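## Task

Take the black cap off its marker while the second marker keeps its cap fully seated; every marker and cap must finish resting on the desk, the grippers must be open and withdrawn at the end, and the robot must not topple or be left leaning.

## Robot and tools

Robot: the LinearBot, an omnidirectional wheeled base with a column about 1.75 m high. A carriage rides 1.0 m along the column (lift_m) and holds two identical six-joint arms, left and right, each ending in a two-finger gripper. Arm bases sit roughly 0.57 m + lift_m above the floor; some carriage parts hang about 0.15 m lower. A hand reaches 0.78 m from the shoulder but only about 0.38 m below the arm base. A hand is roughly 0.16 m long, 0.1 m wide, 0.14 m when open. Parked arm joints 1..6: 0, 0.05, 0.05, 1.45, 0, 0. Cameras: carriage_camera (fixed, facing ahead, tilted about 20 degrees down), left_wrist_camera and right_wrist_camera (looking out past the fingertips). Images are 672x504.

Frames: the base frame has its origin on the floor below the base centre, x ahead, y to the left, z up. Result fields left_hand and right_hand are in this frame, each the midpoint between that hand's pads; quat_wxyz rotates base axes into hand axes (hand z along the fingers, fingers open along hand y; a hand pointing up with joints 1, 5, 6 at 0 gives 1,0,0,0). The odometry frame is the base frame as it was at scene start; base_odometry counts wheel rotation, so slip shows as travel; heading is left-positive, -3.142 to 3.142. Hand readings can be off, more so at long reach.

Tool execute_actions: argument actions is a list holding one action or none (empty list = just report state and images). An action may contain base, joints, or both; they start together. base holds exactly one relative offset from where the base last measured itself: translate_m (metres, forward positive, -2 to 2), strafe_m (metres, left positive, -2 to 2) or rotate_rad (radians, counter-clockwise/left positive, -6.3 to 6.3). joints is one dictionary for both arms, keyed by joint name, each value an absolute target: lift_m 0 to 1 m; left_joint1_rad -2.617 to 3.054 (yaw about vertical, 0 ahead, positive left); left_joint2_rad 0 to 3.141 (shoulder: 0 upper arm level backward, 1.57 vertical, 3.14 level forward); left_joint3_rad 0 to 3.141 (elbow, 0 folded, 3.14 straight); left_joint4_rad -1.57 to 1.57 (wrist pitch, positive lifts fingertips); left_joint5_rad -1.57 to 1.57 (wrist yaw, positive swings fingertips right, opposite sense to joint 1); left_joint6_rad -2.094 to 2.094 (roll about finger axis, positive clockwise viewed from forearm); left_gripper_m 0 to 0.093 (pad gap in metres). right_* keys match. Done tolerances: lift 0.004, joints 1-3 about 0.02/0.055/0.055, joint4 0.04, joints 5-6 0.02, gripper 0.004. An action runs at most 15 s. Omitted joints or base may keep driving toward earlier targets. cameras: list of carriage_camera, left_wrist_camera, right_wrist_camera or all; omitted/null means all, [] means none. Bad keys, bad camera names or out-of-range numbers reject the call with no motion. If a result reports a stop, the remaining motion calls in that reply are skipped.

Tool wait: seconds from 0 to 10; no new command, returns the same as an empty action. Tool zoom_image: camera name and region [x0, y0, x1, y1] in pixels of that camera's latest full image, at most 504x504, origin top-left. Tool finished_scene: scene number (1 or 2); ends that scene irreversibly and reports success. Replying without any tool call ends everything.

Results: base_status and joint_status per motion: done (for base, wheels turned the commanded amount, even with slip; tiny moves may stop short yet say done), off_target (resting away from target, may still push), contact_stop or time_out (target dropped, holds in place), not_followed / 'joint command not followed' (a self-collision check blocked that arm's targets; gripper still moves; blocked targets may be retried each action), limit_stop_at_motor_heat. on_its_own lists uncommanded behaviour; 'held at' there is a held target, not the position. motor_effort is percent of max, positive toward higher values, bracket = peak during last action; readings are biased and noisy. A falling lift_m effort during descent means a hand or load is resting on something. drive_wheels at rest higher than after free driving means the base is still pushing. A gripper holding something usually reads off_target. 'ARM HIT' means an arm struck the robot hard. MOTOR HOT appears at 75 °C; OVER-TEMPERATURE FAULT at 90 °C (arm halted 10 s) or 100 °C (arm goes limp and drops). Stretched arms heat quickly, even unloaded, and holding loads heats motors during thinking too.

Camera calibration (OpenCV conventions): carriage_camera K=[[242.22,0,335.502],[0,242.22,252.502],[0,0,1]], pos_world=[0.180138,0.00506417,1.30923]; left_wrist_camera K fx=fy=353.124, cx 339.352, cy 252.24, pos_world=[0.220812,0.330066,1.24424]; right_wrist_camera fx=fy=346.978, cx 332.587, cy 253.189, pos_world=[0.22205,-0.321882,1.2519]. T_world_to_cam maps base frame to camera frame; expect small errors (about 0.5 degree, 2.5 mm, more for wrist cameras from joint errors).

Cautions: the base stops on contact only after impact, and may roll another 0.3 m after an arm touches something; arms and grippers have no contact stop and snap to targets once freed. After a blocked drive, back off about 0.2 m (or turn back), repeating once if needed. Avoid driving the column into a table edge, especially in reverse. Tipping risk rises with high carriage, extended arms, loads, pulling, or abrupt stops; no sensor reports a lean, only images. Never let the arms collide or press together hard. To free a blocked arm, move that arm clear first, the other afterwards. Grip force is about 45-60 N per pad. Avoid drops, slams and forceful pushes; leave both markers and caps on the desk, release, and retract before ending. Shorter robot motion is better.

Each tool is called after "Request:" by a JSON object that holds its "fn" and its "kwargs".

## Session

Request:
{"fn": "execute_actions", "kwargs": {"actions": [], "cameras": ["carriage_camera"]}}

Scene clock: 0.00 s.
base_odometry: x=+0.000 y=+0.000 heading=+0.000 (m, m, rad; odometry frame)
base_status: not commanded
joint_positions: lift_m=+0.300 left_joint1_rad=-0.014 left_joint2_rad=+0.052 left_joint3_rad=+0.054 left_joint4_rad=+1.466 left_joint5_rad=+0.016 left_joint6_rad=-0.041 left_gripper_m=+0.094 right_joint1_rad=-0.011 right_joint2_rad=+0.063 right_joint3_rad=+0.077 right_joint4_rad=+1.444 right_joint5_rad=+0.008 right_joint6_rad=+0.012 right_gripper_m=+0.094
joint_status: not commanded
motor_effort: lift_m=+25 drive_wheels=+6 (%)
left_hand: x=+0.3045 y=+0.3204 z=+1.3308 quat_wxyz=(+0.998, +0.007, +0.052, -0.028) (m; base frame)
right_hand: x=+0.3066 y=-0.3252 z=+1.3364 quat_wxyz=(+0.998, +0.005, +0.057, +0.001) (m; base frame)
pictures: carriage_camera
camera_calibration (this result's frames):
carriage_camera: T_world_to_cam=[[-0.0232466, -0.999422, -0.0247857, 0.0416988], [-0.332761, 0.031114, -0.942498, 1.29373], [0.942724, -0.0136622, -0.333292, 0.266603], [0, 0, 0, 1]] pos_world=[0.180138, 0.00506417, 1.30922]
Images, in order (width x height): carriage_camera 672x504.

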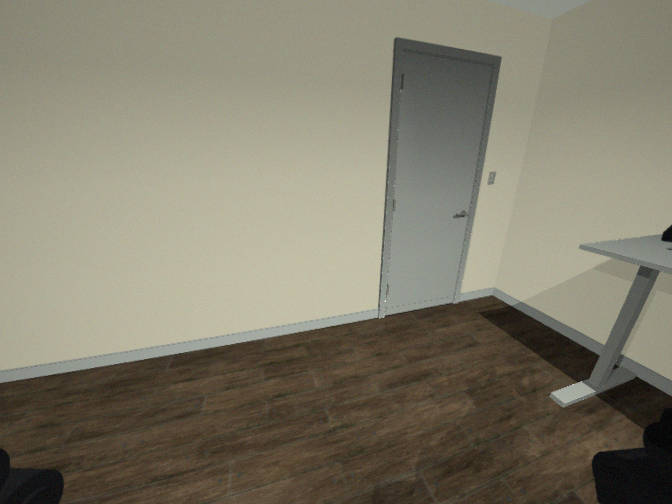

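Request:
{"fn": "execute_actions", "kwargs": {"actions": [{"base":{"rotate_rad":-1.2},"joints":{"lift_m":0.6}}], "cameras": ["carriage_camera"]}}

Scene clock: 5.60 s.
base_odometry: x=+0.000 y=+0.000 heading=-1.200 (m, m, rad; odometry frame)
base_status: done
joint_positions: lift_m=+0.600 left_joint1_rad=-0.014 left_joint2_rad=+0.052 left_joint3_rad=+0.054 left_joint4_rad=+1.464 left_joint5_rad=+0.016 left_joint6_rad=-0.041 left_gripper_m=+0.094 right_joint1_rad=-0.011 right_joint2_rad=+0.063 right_joint3_rad=+0.077 right_joint4_rad=+1.442 right_joint5_rad=+0.008 right_joint6_rad=+0.012 right_gripper_m=+0.094
joint_status: all done
motor_effort: lift_m=+25(33) drive_wheels=+8(19) (%)
left_hand: x=+0.3051 y=+0.3204 z=+1.6310 quat_wxyz=(+0.998, +0.007, +0.053, -0.028) (m; base frame)
right_hand: x=+0.3069 y=-0.3252 z=+1.6366 quat_wxyz=(+0.998, +0.005, +0.057, +0.001) (m; base frame)
pictures: carriage_camera
camera_calibration (this result's frames):
carriage_camera: T_world_to_cam=[[-0.0232466, -0.999422, -0.0247857, 0.0491409], [-0.332761, 0.031114, -0.942498, 1.57672], [0.942724, -0.0136622, -0.333292, 0.366676], [0, 0, 0, 1]] pos_world=[0.180138, 0.00506417, 1.60948]
Images, in order (width x height): carriage_camera 672x504.

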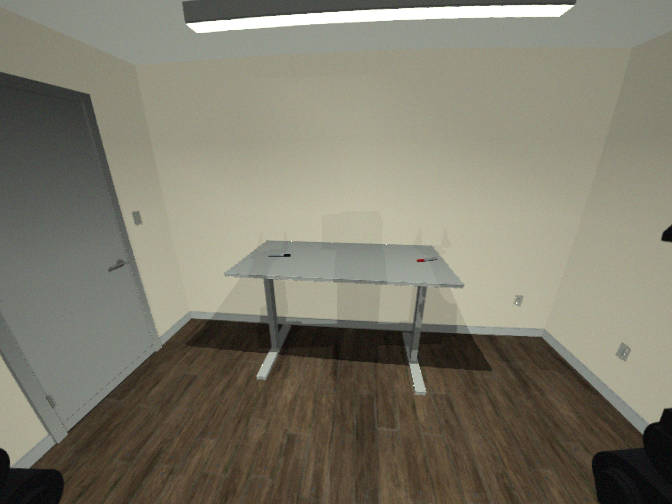

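Request:
{"fn": "zoom_image", "kwargs": {"camera": "carriage_camera", "region": [220, 230, 350, 290]}}

Region (220, 230, 350, 290) of carriage_camera's 672x504 image, scaled by 3.877, with more detail than that image has; it fills the top 233 rows of this view, and the rest is white.

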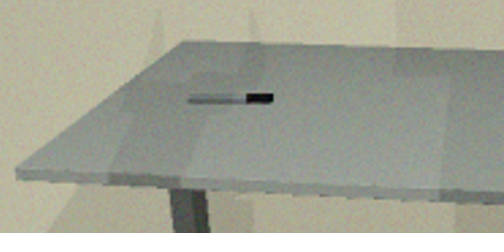

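Request:
{"fn": "execute_actions", "kwargs": {"actions": [{"base":{"rotate_rad":-0.16},"joints":{"lift_m":0.72}}], "cameras": []}}

Request:
{"fn": "execute_actions", "kwargs": {"actions": [{"base":{"strafe_m":0.58}}], "cameras": []}}

Request:
{"fn": "execute_actions", "kwargs": {"actions": [{"base":{"translate_m":1.05}}], "cameras": ["carriage_camera"]}}

Scene clock: 20.13 s.
base_odometry: x=+0.000 y=+0.000 heading=-1.359 (m, m, rad; odometry frame)
base_status: done
joint_positions: lift_m=+0.720 left_joint1_rad=-0.014 left_joint2_rad=+0.052 left_joint3_rad=+0.054 left_joint4_rad=+1.464 left_joint5_rad=+0.016 left_joint6_rad=-0.041 left_gripper_m=+0.094 right_joint1_rad=-0.011 right_joint2_rad=+0.063 right_joint3_rad=+0.077 right_joint4_rad=+1.443 right_joint5_rad=+0.008 right_joint6_rad=+0.012 right_gripper_m=+0.094
joint_status: all done
motor_effort: lift_m=+25(31) drive_wheels=+8(15) (%)
left_hand: x=+0.3049 y=+0.3204 z=+1.7510 quat_wxyz=(+0.998, +0.007, +0.052, -0.028) (m; base frame)
right_hand: x=+0.3068 y=-0.3252 z=+1.7567 quat_wxyz=(+0.998, +0.005, +0.057, +0.001) (m; base frame)
pictures: none
No camera images: the call's "cameras" was empty. Leave "cameras" out to get every camera's image.

Scene clock: 23.57 s.
base_odometry: x=+0.567 y=+0.121 heading=-1.360 (m, m, rad; odometry frame)
base_status: done
joint_positions: lift_m=+0.720 left_joint1_rad=-0.014 left_joint2_rad=+0.052 left_joint3_rad=+0.054 left_joint4_rad=+1.465 left_joint5_rad=+0.016 left_joint6_rad=-0.041 left_gripper_m=+0.094 right_joint1_rad=-0.011 right_joint2_rad=+0.063 right_joint3_rad=+0.077 right_joint4_rad=+1.443 right_joint5_rad=+0.008 right_joint6_rad=+0.012 right_gripper_m=+0.094
joint_status: not commanded
motor_effort: lift_m=+24(22) drive_wheels=-5(20) (%)
left_hand: x=+0.3048 y=+0.3204 z=+1.7510 quat_wxyz=(+0.998, +0.007, +0.052, -0.028) (m; base frame)
right_hand: x=+0.3068 y=-0.3252 z=+1.7567 quat_wxyz=(+0.998, +0.005, +0.057, +0.001) (m; base frame)
pictures: none
No camera images: the call's "cameras" was empty. Leave "cameras" out to get every camera's image.

Scene clock: 28.07 s.
base_odometry: x=+0.788 y=-0.906 heading=-1.360 (m, m, rad; odometry frame)
base_status: done
joint_positions: lift_m=+0.720 left_joint1_rad=-0.014 left_joint2_rad=+0.052 left_joint3_rad=+0.054 left_joint4_rad=+1.466 left_joint5_rad=+0.016 left_joint6_rad=-0.041 left_gripper_m=+0.094 right_joint1_rad=-0.011 right_joint2_rad=+0.063 right_joint3_rad=+0.077 right_joint4_rad=+1.445 right_joint5_rad=+0.008 right_joint6_rad=+0.012 right_gripper_m=+0.094
joint_status: not commanded
motor_effort: lift_m=+26(27) drive_wheels=-3(16) (%)
left_hand: x=+0.3044 y=+0.3204 z=+1.7511 quat_wxyz=(+0.998, +0.007, +0.051, -0.028) (m; base frame)
right_hand: x=+0.3062 y=-0.3252 z=+1.7567 quat_wxyz=(+0.998, +0.005, +0.056, +0.001) (m; base frame)
pictures: carriage_camera
camera_calibration (this result's frames):
carriage_camera: T_world_to_cam=[[-0.0232466, -0.999422, -0.0247857, 0.0521163], [-0.332761, 0.031114, -0.942498, 1.68986], [0.942724, -0.0136622, -0.333292, 0.406686], [0, 0, 0, 1]] pos_world=[0.180138, 0.00506417, 1.72953]
Images, in order (width x height): carriage_camera 672x504.

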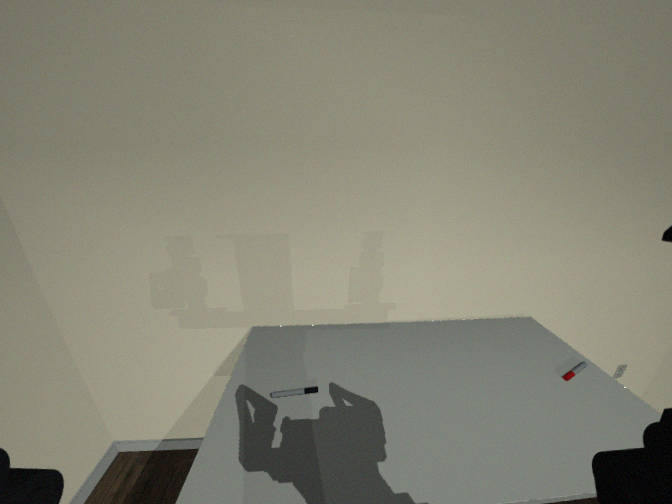

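Request:
{"fn": "execute_actions", "kwargs": {"actions": [{"base":{"strafe_m":-0.123},"joints":{"left_joint1_rad":0.11,"left_joint2_rad":2.934,"left_joint3_rad":1.885,"left_joint4_rad":-0.509,"left_joint5_rad":0.35,"left_joint6_rad":-1.57,"left_gripper_m":0.07,"right_joint1_rad":0.3,"right_joint2_rad":1.6,"right_joint3_rad":0.65,"right_joint4_rad":0.3,"right_joint5_rad":0,"right_gripper_m":0.06}}], "cameras": []}}

Request:
{"fn": "execute_actions", "kwargs": {"actions": [{"base":{"translate_m":0.112}}], "cameras": ["carriage_camera","left_wrist_camera"]}}

Scene clock: 42.93 s.
base_odometry: x=+0.667 y=-0.932 heading=-1.360 (m, m, rad; odometry frame)
base_status: done
joint_positions: lift_m=+0.720 left_joint1_rad=+0.106 left_joint2_rad=+2.934 left_joint3_rad=+1.877 left_joint4_rad=-0.510 left_joint5_rad=+0.348 left_joint6_rad=-1.562 left_gripper_m=+0.070 right_joint1_rad=+0.292 right_joint2_rad=+1.595 right_joint3_rad=+0.645 right_joint4_rad=+0.284 right_joint5_rad=+0.002 right_joint6_rad=+0.012 right_gripper_m=+0.060
joint_status: all done
motor_effort: lift_m=+28(24) drive_wheels=+1(17) (%)
left_hand: x=+0.7340 y=+0.3132 z=+1.0676 quat_wxyz=(-0.113, -0.729, +0.662, -0.131) (m; base frame)
right_hand: x=+0.6719 y=-0.2056 z=+1.3803 quat_wxyz=(+0.433, -0.125, +0.891, +0.065) (m; base frame)
pictures: none
No camera images: the call's "cameras" was empty. Leave "cameras" out to get every camera's image.

Scene clock: 44.83 s.
base_odometry: x=+0.691 y=-1.041 heading=-1.360 (m, m, rad; odometry frame)
base_status: done
joint_positions: lift_m=+0.720 left_joint1_rad=+0.106 left_joint2_rad=+2.934 left_joint3_rad=+1.877 left_joint4_rad=-0.507 left_joint5_rad=+0.348 left_joint6_rad=-1.562 left_gripper_m=+0.070 right_joint1_rad=+0.292 right_joint2_rad=+1.595 right_joint3_rad=+0.645 right_joint4_rad=+0.285 right_joint5_rad=+0.002 right_joint6_rad=+0.012 right_gripper_m=+0.060
joint_status: not commanded
motor_effort: lift_m=+26(26) drive_wheels=-3(13) (%)
left_hand: x=+0.7346 y=+0.3132 z=+1.0676 quat_wxyz=(-0.113, -0.729, +0.662, -0.132) (m; base frame)
right_hand: x=+0.6720 y=-0.2055 z=+1.3805 quat_wxyz=(+0.433, -0.125, +0.890, +0.066) (m; base frame)
pictures: carriage_camera, left_wrist_camera
camera_calibration (this result's frames):
carriage_camera: T_world_to_cam=[[-0.0232466, -0.999422, -0.0247857, 0.0521163], [-0.332761, 0.031114, -0.942498, 1.68986], [0.942724, -0.0136622, -0.333292, 0.406687], [0, 0, 0, 1]] pos_world=[0.180138, 0.00506417, 1.72953]
left_wrist_camera: T_world_to_cam=[[0.99517, 0.0974713, -0.0116902, -0.745672], [0.0650484, -0.565531, 0.822158, -0.73861], [0.0735256, -0.818947, -0.569139, 0.932761], [0, 0, 0, 1]] pos_world=[0.721534, 0.418857, 1.12941]
Images, in order (width x height): carriage_camera 672x504, left_wrist_camera 672x504.

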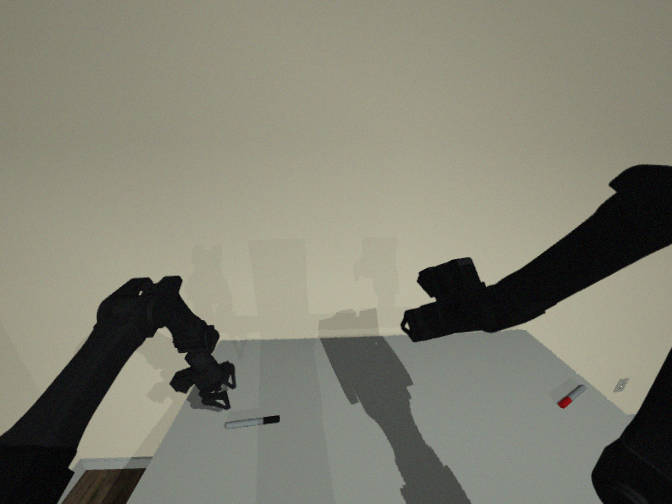

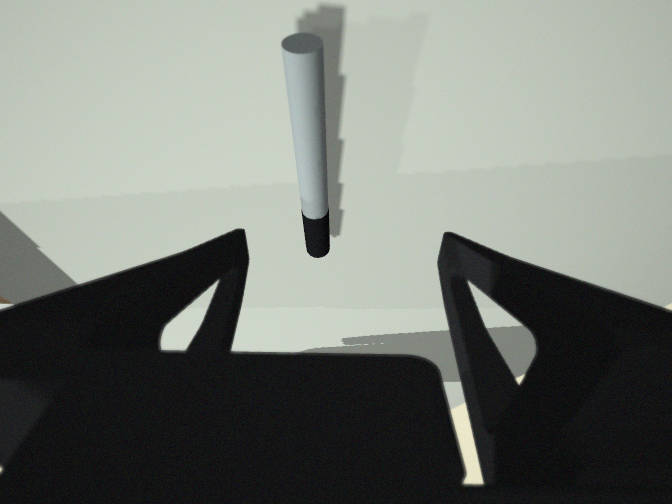

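Request:
{"fn": "execute_actions", "kwargs": {"actions": [{"base":{"strafe_m":-0.02},"joints":{"lift_m":0.68}}], "cameras": []}}

Request:
{"fn": "execute_actions", "kwargs": {"actions": [{"base":{"translate_m":-0.019},"joints":{"lift_m":0.645}}], "cameras": ["left_wrist_camera"]}}

Scene clock: 53.90 s.
base_odometry: x=+0.671 y=-1.046 heading=-1.360 (m, m, rad; odometry frame)
base_status: done
joint_positions: lift_m=+0.680 left_joint1_rad=+0.106 left_joint2_rad=+2.934 left_joint3_rad=+1.877 left_joint4_rad=-0.508 left_joint5_rad=+0.349 left_joint6_rad=-1.563 left_gripper_m=+0.070 right_joint1_rad=+0.292 right_joint2_rad=+1.596 right_joint3_rad=+0.645 right_joint4_rad=+0.287 right_joint5_rad=+0.001 right_joint6_rad=+0.012 right_gripper_m=+0.060
joint_status: all done
motor_effort: lift_m=+27(26) drive_wheels=+6(13) (%)
left_hand: x=+0.7341 y=+0.3130 z=+1.0273 quat_wxyz=(-0.114, -0.729, +0.662, -0.132) (m; base frame)
right_hand: x=+0.6721 y=-0.2054 z=+1.3400 quat_wxyz=(+0.433, -0.125, +0.890, +0.066) (m; base frame)
pictures: none
No camera images: the call's "cameras" was empty. Leave "cameras" out to get every camera's image.

Scene clock: 54.77 s.
base_odometry: x=+0.667 y=-1.027 heading=-1.360 (m, m, rad; odometry frame)
base_status: done
joint_positions: lift_m=+0.645 left_joint1_rad=+0.106 left_joint2_rad=+2.935 left_joint3_rad=+1.877 left_joint4_rad=-0.509 left_joint5_rad=+0.350 left_joint6_rad=-1.563 left_gripper_m=+0.070 right_joint1_rad=+0.292 right_joint2_rad=+1.596 right_joint3_rad=+0.645 right_joint4_rad=+0.287 right_joint5_rad=+0.001 right_joint6_rad=+0.012 right_gripper_m=+0.060
joint_status: all done
motor_effort: lift_m=+25(22) drive_wheels=+3(8) (%)
left_hand: x=+0.7338 y=+0.3129 z=+0.9922 quat_wxyz=(-0.114, -0.729, +0.662, -0.131) (m; base frame)
right_hand: x=+0.6722 y=-0.2053 z=+1.3051 quat_wxyz=(+0.433, -0.125, +0.890, +0.066) (m; base frame)
pictures: left_wrist_camera
camera_calibration (this result's frames):
left_wrist_camera: T_world_to_cam=[[0.995101, 0.0977952, -0.0144779, -0.743063], [0.0674034, -0.564013, 0.82301, -0.679803], [0.0723207, -0.819954, -0.567842, 0.889546], [0, 0, 0, 1]] pos_world=[0.720911, 0.418637, 1.05385]
Images, in order (width x height): left_wrist_camera 672x504.

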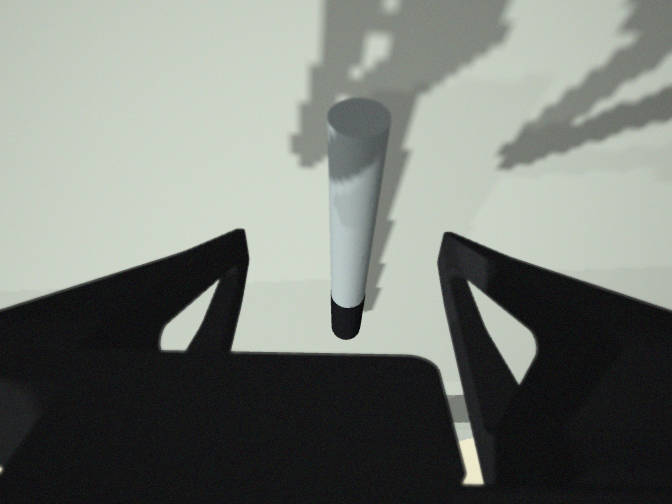

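Request:
{"fn": "execute_actions", "kwargs": {"actions": [{"joints":{"lift_m":0.63}}], "cameras": ["left_wrist_camera"]}}

Scene clock: 61.43 s.
base_odometry: x=+0.667 y=-1.027 heading=-1.360 (m, m, rad; odometry frame)
base_status: not commanded
joint_positions: lift_m=+0.630 left_joint1_rad=+0.106 left_joint2_rad=+2.934 left_joint3_rad=+1.877 left_joint4_rad=-0.508 left_joint5_rad=+0.350 left_joint6_rad=-1.563 left_gripper_m=+0.070 right_joint1_rad=+0.292 right_joint2_rad=+1.596 right_joint3_rad=+0.645 right_joint4_rad=+0.287 right_joint5_rad=+0.001 right_joint6_rad=+0.012 right_gripper_m=+0.060
joint_status: all done
motor_effort: lift_m=+24(26) drive_wheels=+4(5) (%)
left_hand: x=+0.7344 y=+0.3130 z=+0.9775 quat_wxyz=(-0.113, -0.729, +0.662, -0.132) (m; base frame)
right_hand: x=+0.6722 y=-0.2053 z=+1.2902 quat_wxyz=(+0.433, -0.125, +0.890, +0.066) (m; base frame)
pictures: left_wrist_camera
camera_calibration (this result's frames):
left_wrist_camera: T_world_to_cam=[[0.995127, 0.0977979, -0.0125707, -0.745707], [0.0658425, -0.56418, 0.823022, -0.666543], [0.0733977, -0.819839, -0.56787, 0.880421], [0, 0, 0, 1]] pos_world=[0.721339, 0.418683, 1.03917]
Images, in order (width x height): left_wrist_camera 672x504.

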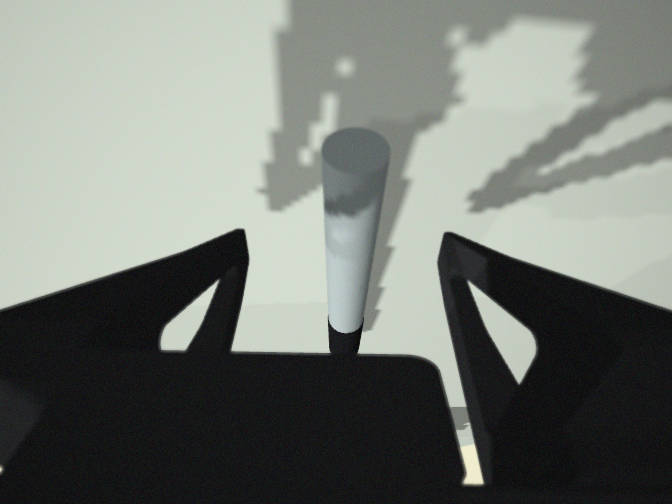

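Request:
{"fn": "execute_actions", "kwargs": {"actions": [{"joints":{"lift_m":0.623}}], "cameras": []}}

Request:
{"fn": "execute_actions", "kwargs": {"actions": [{"joints":{"left_gripper_m":0}}], "cameras": ["left_wrist_camera"]}}

Scene clock: 65.60 s.
base_odometry: x=+0.667 y=-1.027 heading=-1.360 (m, m, rad; odometry frame)
base_status: not commanded
joint_positions: lift_m=+0.623 left_joint1_rad=+0.106 left_joint2_rad=+2.934 left_joint3_rad=+1.877 left_joint4_rad=-0.509 left_joint5_rad=+0.350 left_joint6_rad=-1.563 left_gripper_m=+0.070 right_joint1_rad=+0.292 right_joint2_rad=+1.596 right_joint3_rad=+0.645 right_joint4_rad=+0.289 right_joint5_rad=+0.001 right_joint6_rad=+0.012 right_gripper_m=+0.060
joint_status: all done
motor_effort: lift_m=+24(26) drive_wheels=+5(3) (%)
left_hand: x=+0.7343 y=+0.3130 z=+0.9707 quat_wxyz=(-0.114, -0.729, +0.662, -0.132) (m; base frame)
right_hand: x=+0.6724 y=-0.2052 z=+1.2834 quat_wxyz=(+0.434, -0.125, +0.890, +0.066) (m; base frame)
pictures: none
No camera images: the call's "cameras" was empty. Leave "cameras" out to get every camera's image.

Scene clock: 66.27 s.
base_odometry: x=+0.667 y=-1.027 heading=-1.360 (m, m, rad; odometry frame)
base_status: not commanded
joint_positions: lift_m=+0.623 left_joint1_rad=+0.106 left_joint2_rad=+2.934 left_joint3_rad=+1.877 left_joint4_rad=-0.509 left_joint5_rad=+0.350 left_joint6_rad=-1.563 left_gripper_m=+0.017 right_joint1_rad=+0.292 right_joint2_rad=+1.596 right_joint3_rad=+0.645 right_joint4_rad=+0.289 right_joint5_rad=+0.001 right_joint6_rad=+0.012 right_gripper_m=+0.060
joint_status: left_gripper_m off_target (ended at +0.017, target +0.000)
motor_effort: lift_m=+24(24) drive_wheels=+4(4) (%)
left_hand: x=+0.7343 y=+0.3130 z=+0.9707 quat_wxyz=(-0.114, -0.729, +0.662, -0.132) (m; base frame)
right_hand: x=+0.6724 y=-0.2052 z=+1.2834 quat_wxyz=(+0.434, -0.125, +0.890, +0.066) (m; base frame)
pictures: left_wrist_camera
camera_calibration (this result's frames):
left_wrist_camera: T_world_to_cam=[[0.995085, 0.0981538, -0.0130829, -0.745336], [0.0664636, -0.56411, 0.823021, -0.661416], [0.0734024, -0.819845, -0.567861, 0.876544], [0, 0, 0, 1]] pos_world=[0.721293, 0.418677, 1.03236]
Images, in order (width x height): left_wrist_camera 672x504.

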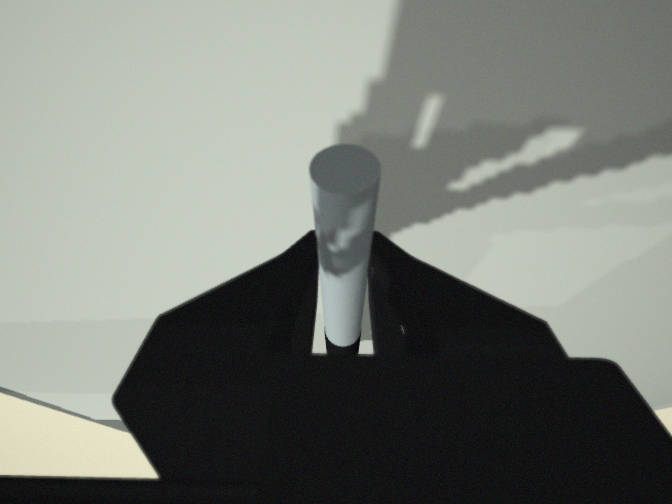

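Request:
{"fn": "execute_actions", "kwargs": {"actions": [{"joints":{"left_joint2_rad":2.645,"left_joint3_rad":1.737,"left_joint4_rad":-0.663,"right_joint1_rad":0.8,"right_joint2_rad":2.1,"right_joint3_rad":0.55,"right_joint4_rad":0.85,"right_joint6_rad":-0.5}}], "cameras": []}}

Request:
{"fn": "execute_actions", "kwargs": {"actions": [{"joints":{"left_joint1_rad":-0.43}}], "cameras": []}}

Request:
{"fn": "execute_actions", "kwargs": {"actions": [{"joints":{"right_joint2_rad":2.40,"right_joint3_rad":0.74,"right_joint4_rad":0.96}}]}}

Scene clock: 76.37 s.
base_odometry: x=+0.667 y=-1.027 heading=-1.360 (m, m, rad; odometry frame)
base_status: not commanded
joint_positions: lift_m=+0.623 left_joint1_rad=+0.106 left_joint2_rad=+2.631 left_joint3_rad=+1.752 left_joint4_rad=-0.658 left_joint5_rad=+0.350 left_joint6_rad=-1.563 left_gripper_m=+0.017 right_joint1_rad=+0.798 right_joint2_rad=+2.094 right_joint3_rad=+0.558 right_joint4_rad=+0.830 right_joint5_rad=-0.001 right_joint6_rad=-0.497 right_gripper_m=+0.060
joint_status: all done
motor_effort: lift_m=+25(26) drive_wheels=+4(5) (%)
left_hand: x=+0.7425 y=+0.3138 z=+1.0787 quat_wxyz=(-0.103, -0.728, +0.663, -0.141) (m; base frame)
right_hand: x=+0.5624 y=-0.0317 z=+1.1618 quat_wxyz=(+0.414, -0.548, +0.724, +0.063) (m; base frame)
pictures: none
No camera images: the call's "cameras" was empty. Leave "cameras" out to get every camera's image.

Scene clock: 77.50 s.
base_odometry: x=+0.667 y=-1.027 heading=-1.360 (m, m, rad; odometry frame)
base_status: not commanded
joint_positions: lift_m=+0.623 left_joint1_rad=-0.438 left_joint2_rad=+2.631 left_joint3_rad=+1.752 left_joint4_rad=-0.656 left_joint5_rad=+0.353 left_joint6_rad=-1.563 left_gripper_m=+0.017 right_joint1_rad=+0.798 right_joint2_rad=+2.094 right_joint3_rad=+0.558 right_joint4_rad=+0.831 right_joint5_rad=-0.001 right_joint6_rad=-0.497 right_gripper_m=+0.060
joint_status: all done
motor_effort: lift_m=+28(24) drive_wheels=+3(4) (%)
left_hand: x=+0.6705 y=+0.0741 z=+1.0789 quat_wxyz=(-0.138, -0.522, +0.834, -0.110) (m; base frame)
right_hand: x=+0.5625 y=-0.0316 z=+1.1620 quat_wxyz=(+0.415, -0.548, +0.724, +0.063) (m; base frame)
pictures: none
No camera images: the call's "cameras" was empty. Leave "cameras" out to get every camera's image.

Scene clock: 78.50 s.
base_odometry: x=+0.667 y=-1.027 heading=-1.360 (m, m, rad; odometry frame)
base_status: not commanded
joint_positions: lift_m=+0.623 left_joint1_rad=-0.438 left_joint2_rad=+2.631 left_joint3_rad=+1.752 left_joint4_rad=-0.656 left_joint5_rad=+0.352 left_joint6_rad=-1.563 left_gripper_m=+0.017 right_joint1_rad=+0.798 right_joint2_rad=+2.402 right_joint3_rad=+0.733 right_joint4_rad=+0.945 right_joint5_rad=-0.001 right_joint6_rad=-0.497 right_gripper_m=+0.060
joint_status: all done
motor_effort: lift_m=+26(25) drive_wheels=+2(3) (%)
left_hand: x=+0.6704 y=+0.0742 z=+1.0789 quat_wxyz=(-0.138, -0.522, +0.834, -0.109) (m; base frame)
right_hand: x=+0.5816 y=-0.0120 z=+1.1008 quat_wxyz=(+0.406, -0.550, +0.727, +0.062) (m; base frame)
pictures: carriage_camera, left_wrist_camera, right_wrist_camera
camera_calibration (this result's frames):
carriage_camera: T_world_to_cam=[[-0.0232466, -0.999422, -0.0247857, 0.0497128], [-0.332761, 0.031114, -0.942498, 1.59846], [0.942724, -0.0136622, -0.333292, 0.374366], [0, 0, 0, 1]] pos_world=[0.180138, 0.00506417, 1.63255]
left_wrist_camera: T_world_to_cam=[[0.902018, -0.43139, 0.0163098, -0.586937], [-0.256288, -0.504719, 0.824363, -0.670369], [-0.34739, -0.747771, -0.565826, 1.02147], [0, 0, 0, 1]] pos_world=[0.712468, 0.172276, 1.14017]
right_wrist_camera: T_world_to_cam=[[0.866865, -0.36127, 0.343553, -0.880137], [-0.338838, -0.93243, -0.125548, 0.330806], [0.365696, -0.00757545, -0.930704, 0.930732], [0, 0, 0, 1]] pos_world=[0.534685, -0.00246258, 1.21014]
Images, in order (width x height): carriage_camera 672x504, left_wrist_camera 672x504, right_wrist_camera 672x504.

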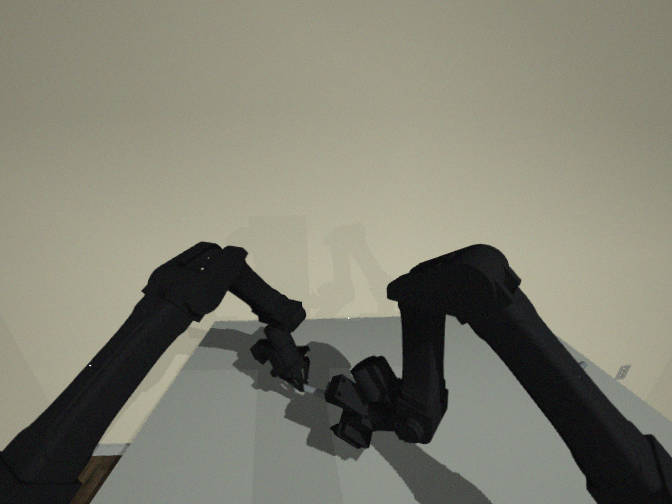

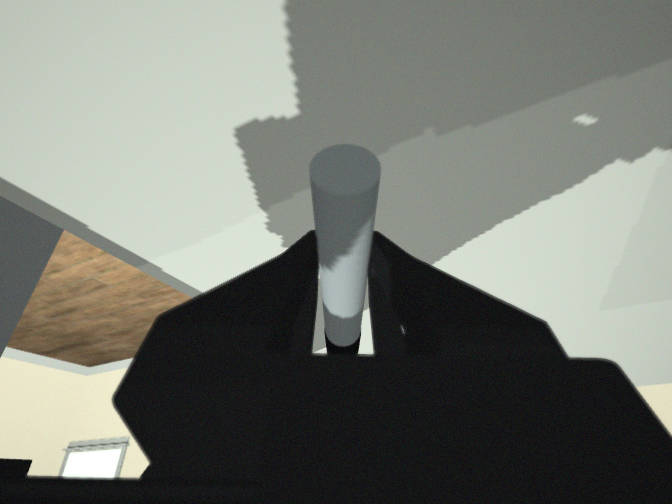

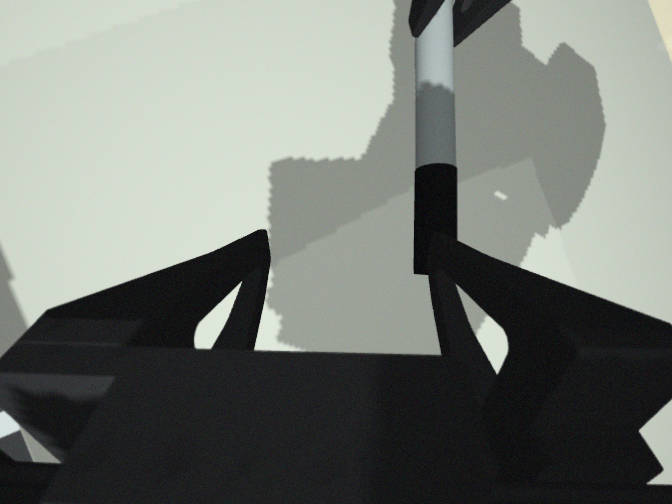

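Request:
{"fn": "execute_actions", "kwargs": {"actions": [{"joints":{"right_joint1_rad":0.712,"right_joint6_rad":-0.6,"right_gripper_m":0.07}}], "cameras": ["right_wrist_camera"]}}

Request:
{"fn": "execute_actions", "kwargs": {"actions": [{"joints":{"right_joint2_rad":2.543,"right_joint3_rad":0.944,"right_joint4_rad":0.91}}], "cameras": ["right_wrist_camera","carriage_camera"]}}

Scene clock: 94.10 s.
base_odometry: x=+0.667 y=-1.027 heading=-1.360 (m, m, rad; odometry frame)
base_status: not commanded
joint_positions: lift_m=+0.623 left_joint1_rad=-0.438 left_joint2_rad=+2.631 left_joint3_rad=+1.752 left_joint4_rad=-0.657 left_joint5_rad=+0.352 left_joint6_rad=-1.563 left_gripper_m=+0.017 right_joint1_rad=+0.707 right_joint2_rad=+2.402 right_joint3_rad=+0.733 right_joint4_rad=+0.945 right_joint5_rad=+0.001 right_joint6_rad=-0.595 right_gripper_m=+0.070
joint_status: all done
motor_effort: lift_m=+27(22) drive_wheels=+5(6) (%)
left_hand: x=+0.6703 y=+0.0742 z=+1.0789 quat_wxyz=(-0.138, -0.522, +0.834, -0.109) (m; base frame)
right_hand: x=+0.6087 y=-0.0410 z=+1.1008 quat_wxyz=(+0.410, -0.552, +0.725, +0.023) (m; base frame)
pictures: right_wrist_camera
camera_calibration (this result's frames):
right_wrist_camera: T_world_to_cam=[[0.837997, -0.363572, 0.406911, -0.966429], [-0.358146, -0.929068, -0.0925445, 0.288529], [0.411694, -0.0681813, -0.908768, 0.865944], [0, 0, 0, 1]] pos_world=[0.556696, -0.0242619, 1.20689]
Images, in order (width x height): right_wrist_camera 672x504.

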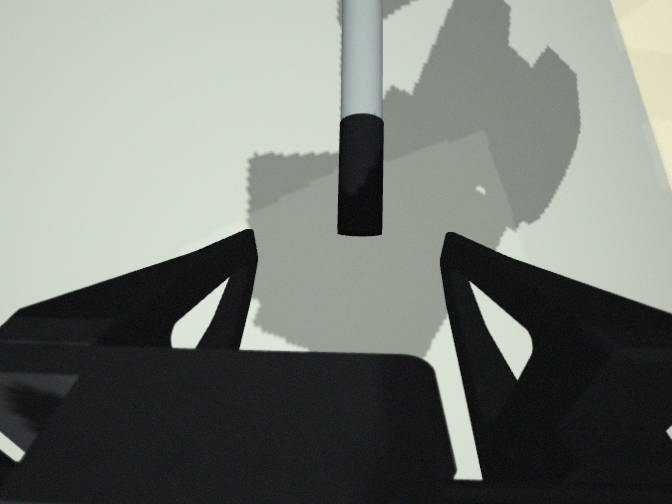

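Scene clock: 94.90 s.
base_odometry: x=+0.667 y=-1.027 heading=-1.360 (m, m, rad; odometry frame)
base_status: not commanded
joint_positions: lift_m=+0.623 left_joint1_rad=-0.438 left_joint2_rad=+2.631 left_joint3_rad=+1.752 left_joint4_rad=-0.657 left_joint5_rad=+0.352 left_joint6_rad=-1.563 left_gripper_m=+0.017 right_joint1_rad=+0.707 right_joint2_rad=+2.543 right_joint3_rad=+0.933 right_joint4_rad=+0.904 right_joint5_rad=+0.001 right_joint6_rad=-0.595 right_gripper_m=+0.070
joint_status: all done
motor_effort: lift_m=+26(28) drive_wheels=+4(4) (%)
left_hand: x=+0.6703 y=+0.0742 z=+1.0789 quat_wxyz=(-0.138, -0.522, +0.834, -0.109) (m; base frame)
right_hand: x=+0.6397 y=-0.0145 z=+1.0776 quat_wxyz=(+0.419, -0.550, +0.722, +0.023) (m; base frame)
pictures: carriage_camera, right_wrist_camera
camera_calibration (this result's frames):
carriage_camera: T_world_to_cam=[[-0.0232466, -0.999422, -0.0247857, 0.0497128], [-0.332761, 0.031114, -0.942498, 1.59846], [0.942724, -0.0136622, -0.333292, 0.374366], [0, 0, 0, 1]] pos_world=[0.180138, 0.00506417, 1.63255]
right_wrist_camera: T_world_to_cam=[[0.832284, -0.368457, 0.414178, -0.977585], [-0.356746, -0.927871, -0.108568, 0.338487], [0.424307, -0.0573973, -0.903698, 0.820568], [0, 0, 0, 1]] pos_world=[0.58621, 0.000972634, 1.18319]
Images, in order (width x height): carriage_camera 672x504, right_wrist_camera 672x504.

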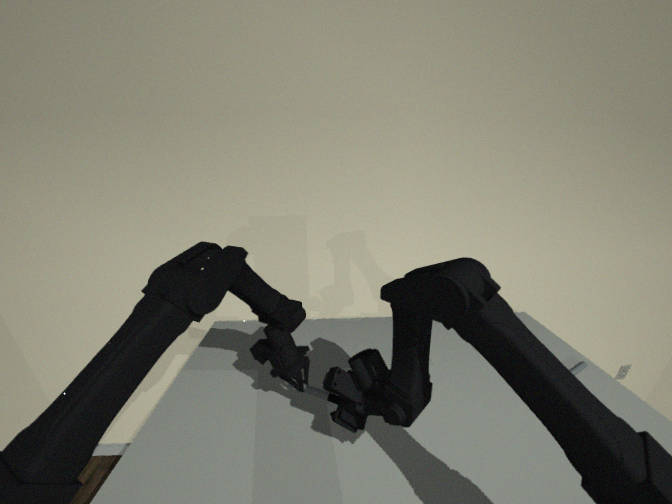

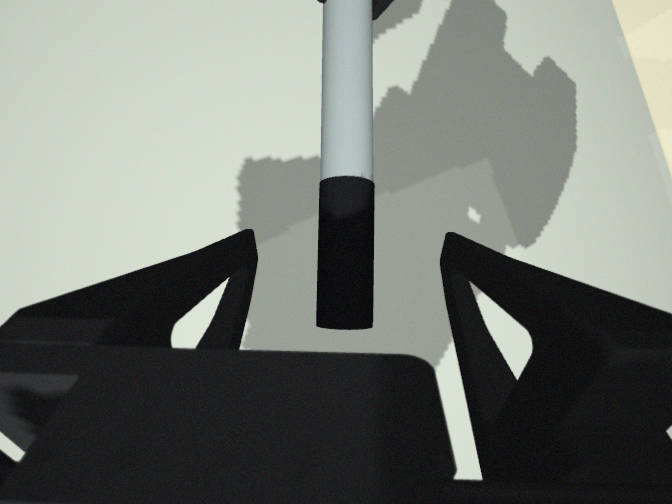

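Request:
{"fn": "execute_actions", "kwargs": {"actions": [{"joints":{"right_gripper_m":0}}], "cameras": []}}

Request:
{"fn": "execute_actions", "kwargs": {"actions": [{"joints":{"left_joint1_rad":-0.36}}], "cameras": ["right_wrist_camera"]}}

Scene clock: 100.70 s.
base_odometry: x=+0.667 y=-1.027 heading=-1.360 (m, m, rad; odometry frame)
base_status: not commanded
joint_positions: lift_m=+0.623 left_joint1_rad=-0.438 left_joint2_rad=+2.631 left_joint3_rad=+1.752 left_joint4_rad=-0.657 left_joint5_rad=+0.352 left_joint6_rad=-1.564 left_gripper_m=+0.017 right_joint1_rad=+0.707 right_joint2_rad=+2.543 right_joint3_rad=+0.933 right_joint4_rad=+0.904 right_joint5_rad=+0.001 right_joint6_rad=-0.595 right_gripper_m=+0.018
joint_status: right_gripper_m off_target (ended at +0.018, target +0.000)
motor_effort: lift_m=+25(25) drive_wheels=+5(3) (%)
left_hand: x=+0.6703 y=+0.0742 z=+1.0789 quat_wxyz=(-0.138, -0.523, +0.834, -0.109) (m; base frame)
right_hand: x=+0.6397 y=-0.0145 z=+1.0776 quat_wxyz=(+0.419, -0.550, +0.722, +0.023) (m; base frame)
pictures: none
No camera images: the call's "cameras" was empty. Leave "cameras" out to get every camera's image.

Scene clock: 101.37 s.
base_odometry: x=+0.667 y=-1.027 heading=-1.360 (m, m, rad; odometry frame)
base_status: not commanded
joint_positions: lift_m=+0.623 left_joint1_rad=-0.357 left_joint2_rad=+2.631 left_joint3_rad=+1.752 left_joint4_rad=-0.677 left_joint5_rad=+0.356 left_joint6_rad=-1.563 left_gripper_m=+0.017 right_joint1_rad=+0.707 right_joint2_rad=+2.543 right_joint3_rad=+0.933 right_joint4_rad=+0.912 right_joint5_rad=+0.010 right_joint6_rad=-0.595 right_gripper_m=+0.018
joint_status: all done
motor_effort: lift_m=+26(26) drive_wheels=+5(6) (%)
left_hand: x=+0.6847 y=+0.1083 z=+1.0790 quat_wxyz=(-0.141, -0.557, +0.811, -0.107) (m; base frame)
right_hand: x=+0.6416 y=-0.0149 z=+1.0791 quat_wxyz=(+0.422, -0.548, +0.722, +0.019) (m; base frame)
pictures: right_wrist_camera
camera_calibration (this result's frames):
right_wrist_camera: T_world_to_cam=[[0.825833, -0.374286, 0.421794, -0.984058], [-0.361908, -0.925391, -0.11258, 0.34666], [0.432462, -0.0596787, -0.899675, 0.811436], [0, 0, 0, 1]] pos_world=[0.587212, 0.000902025, 1.18413]
Images, in order (width x height): right_wrist_camera 672x504.

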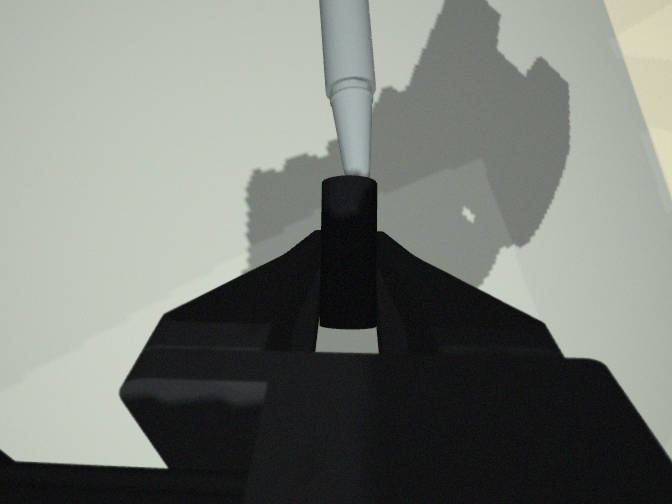

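Request:
{"fn": "execute_actions", "kwargs": {"actions": [{"joints":{"left_joint1_rad":-0.25}}], "cameras": []}}

Request:
{"fn": "execute_actions", "kwargs": {"actions": [{"joints":{"lift_m":0.655,"left_joint2_rad":2.934,"left_joint3_rad":1.885,"left_joint4_rad":-0.509,"right_joint1_rad":0.5,"right_joint2_rad":2.947,"right_joint3_rad":1.22,"right_joint4_rad":0.96,"right_joint6_rad":0}}]}}

Scene clock: 108.53 s.
base_odometry: x=+0.667 y=-1.027 heading=-1.360 (m, m, rad; odometry frame)
base_status: not commanded
joint_positions: lift_m=+0.623 left_joint1_rad=-0.242 left_joint2_rad=+2.631 left_joint3_rad=+1.752 left_joint4_rad=-0.669 left_joint5_rad=+0.348 left_joint6_rad=-1.563 left_gripper_m=+0.017 right_joint1_rad=+0.707 right_joint2_rad=+2.543 right_joint3_rad=+0.933 right_joint4_rad=+0.910 right_joint5_rad=+0.007 right_joint6_rad=-0.595 right_gripper_m=+0.018
joint_status: all done
motor_effort: lift_m=+25(25) drive_wheels=+4(6) (%)
left_hand: x=+0.7087 y=+0.1567 z=+1.0785 quat_wxyz=(-0.129, -0.602, +0.779, -0.116) (m; base frame)
right_hand: x=+0.6411 y=-0.0147 z=+1.0788 quat_wxyz=(+0.422, -0.548, +0.722, +0.021) (m; base frame)
pictures: none
No camera images: the call's "cameras" was empty. Leave "cameras" out to get every camera's image.

Scene clock: 109.70 s.
base_odometry: x=+0.667 y=-1.027 heading=-1.360 (m, m, rad; odometry frame)
base_status: not commanded
joint_positions: lift_m=+0.655 left_joint1_rad=-0.242 left_joint2_rad=+2.940 left_joint3_rad=+1.883 left_joint4_rad=-0.513 left_joint5_rad=+0.348 left_joint6_rad=-1.563 left_gripper_m=+0.017 right_joint1_rad=+0.492 right_joint2_rad=+2.966 right_joint3_rad=+1.211 right_joint4_rad=+0.943 right_joint5_rad=+0.004 right_joint6_rad=-0.004 right_gripper_m=+0.018
joint_status: all done
motor_effort: lift_m=+24(29) drive_wheels=+6(5) (%)
left_hand: x=+0.7020 y=+0.1583 z=+1.0006 quat_wxyz=(-0.136, -0.604, +0.778, -0.107) (m; base frame)
right_hand: x=+0.6870 y=-0.1053 z=+0.9835 quat_wxyz=(+0.360, -0.227, +0.901, +0.087) (m; base frame)
pictures: carriage_camera, left_wrist_camera, right_wrist_camera
camera_calibration (this result's frames):
carriage_camera: T_world_to_cam=[[-0.0232466, -0.999422, -0.0247857, 0.0505058], [-0.332761, 0.031114, -0.942498, 1.62862], [0.942724, -0.0136622, -0.333292, 0.385031], [0, 0, 0, 1]] pos_world=[0.180138, 0.00506417, 1.66455]
left_wrist_camera: T_world_to_cam=[[0.968655, -0.247668, -0.0191975, -0.618185], [-0.125687, -0.555298, 0.822099, -0.636691], [-0.214268, -0.793917, -0.569021, 0.968055], [0, 0, 0, 1]] pos_world=[0.726208, 0.261898, 1.0624]
right_wrist_camera: T_world_to_cam=[[0.499121, -0.866493, -0.00828123, -0.419469], [-0.860588, -0.494556, -0.121664, 0.665502], [0.101326, 0.0678518, -0.992537, 1.03266], [0, 0, 0, 1]] pos_world=[0.677454, -0.104406, 1.10245]
Images, in order (width x height): carriage_camera 672x504, left_wrist_camera 672x504, right_wrist_camera 672x504.

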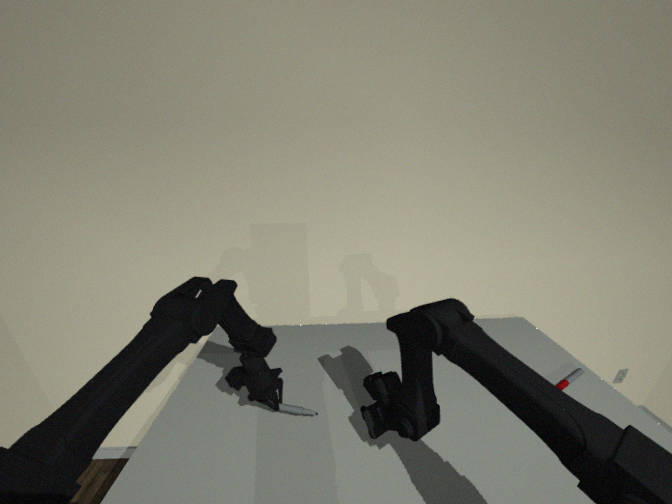

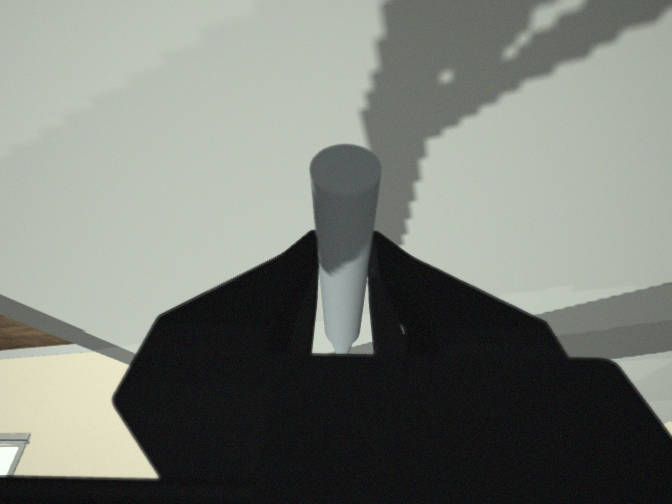

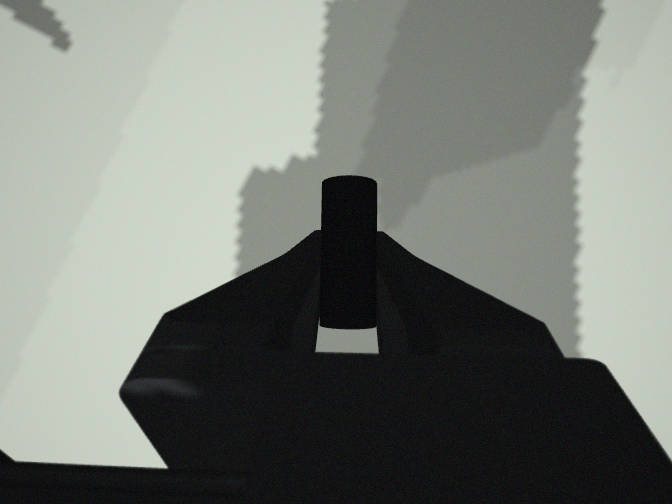

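Request:
{"fn": "execute_actions", "kwargs": {"actions": [{"joints":{"lift_m":0.641}}], "cameras": ["right_wrist_camera"]}}

Scene clock: 115.97 s.
base_odometry: x=+0.667 y=-1.027 heading=-1.360 (m, m, rad; odometry frame)
base_status: not commanded
joint_positions: lift_m=+0.641 left_joint1_rad=-0.242 left_joint2_rad=+2.936 left_joint3_rad=+1.883 left_joint4_rad=-0.509 left_joint5_rad=+0.348 left_joint6_rad=-1.563 left_gripper_m=+0.017 right_joint1_rad=+0.492 right_joint2_rad=+2.963 right_joint3_rad=+1.211 right_joint4_rad=+0.952 right_joint5_rad=+0.004 right_joint6_rad=-0.004 right_gripper_m=+0.018
joint_status: all done
motor_effort: lift_m=+23(23) drive_wheels=+4(5) (%)
left_hand: x=+0.7046 y=+0.1576 z=+0.9886 quat_wxyz=(-0.133, -0.603, +0.778, -0.111) (m; base frame)
right_hand: x=+0.6893 y=-0.1040 z=+0.9723 quat_wxyz=(+0.365, -0.227, +0.898, +0.089) (m; base frame)
pictures: right_wrist_camera
camera_calibration (this result's frames):
right_wrist_camera: T_world_to_cam=[[0.499434, -0.866313, -0.00819061, -0.419865], [-0.859145, -0.494041, -0.133396, 0.677314], [0.111516, 0.0736595, -0.991029, 1.01337], [0, 0, 0, 1]] pos_world=[0.678599, -0.103758, 1.09119]
Images, in order (width x height): right_wrist_camera 672x504.

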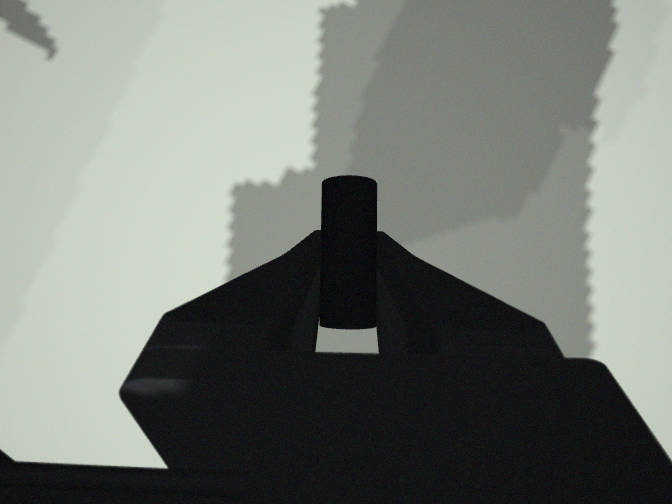

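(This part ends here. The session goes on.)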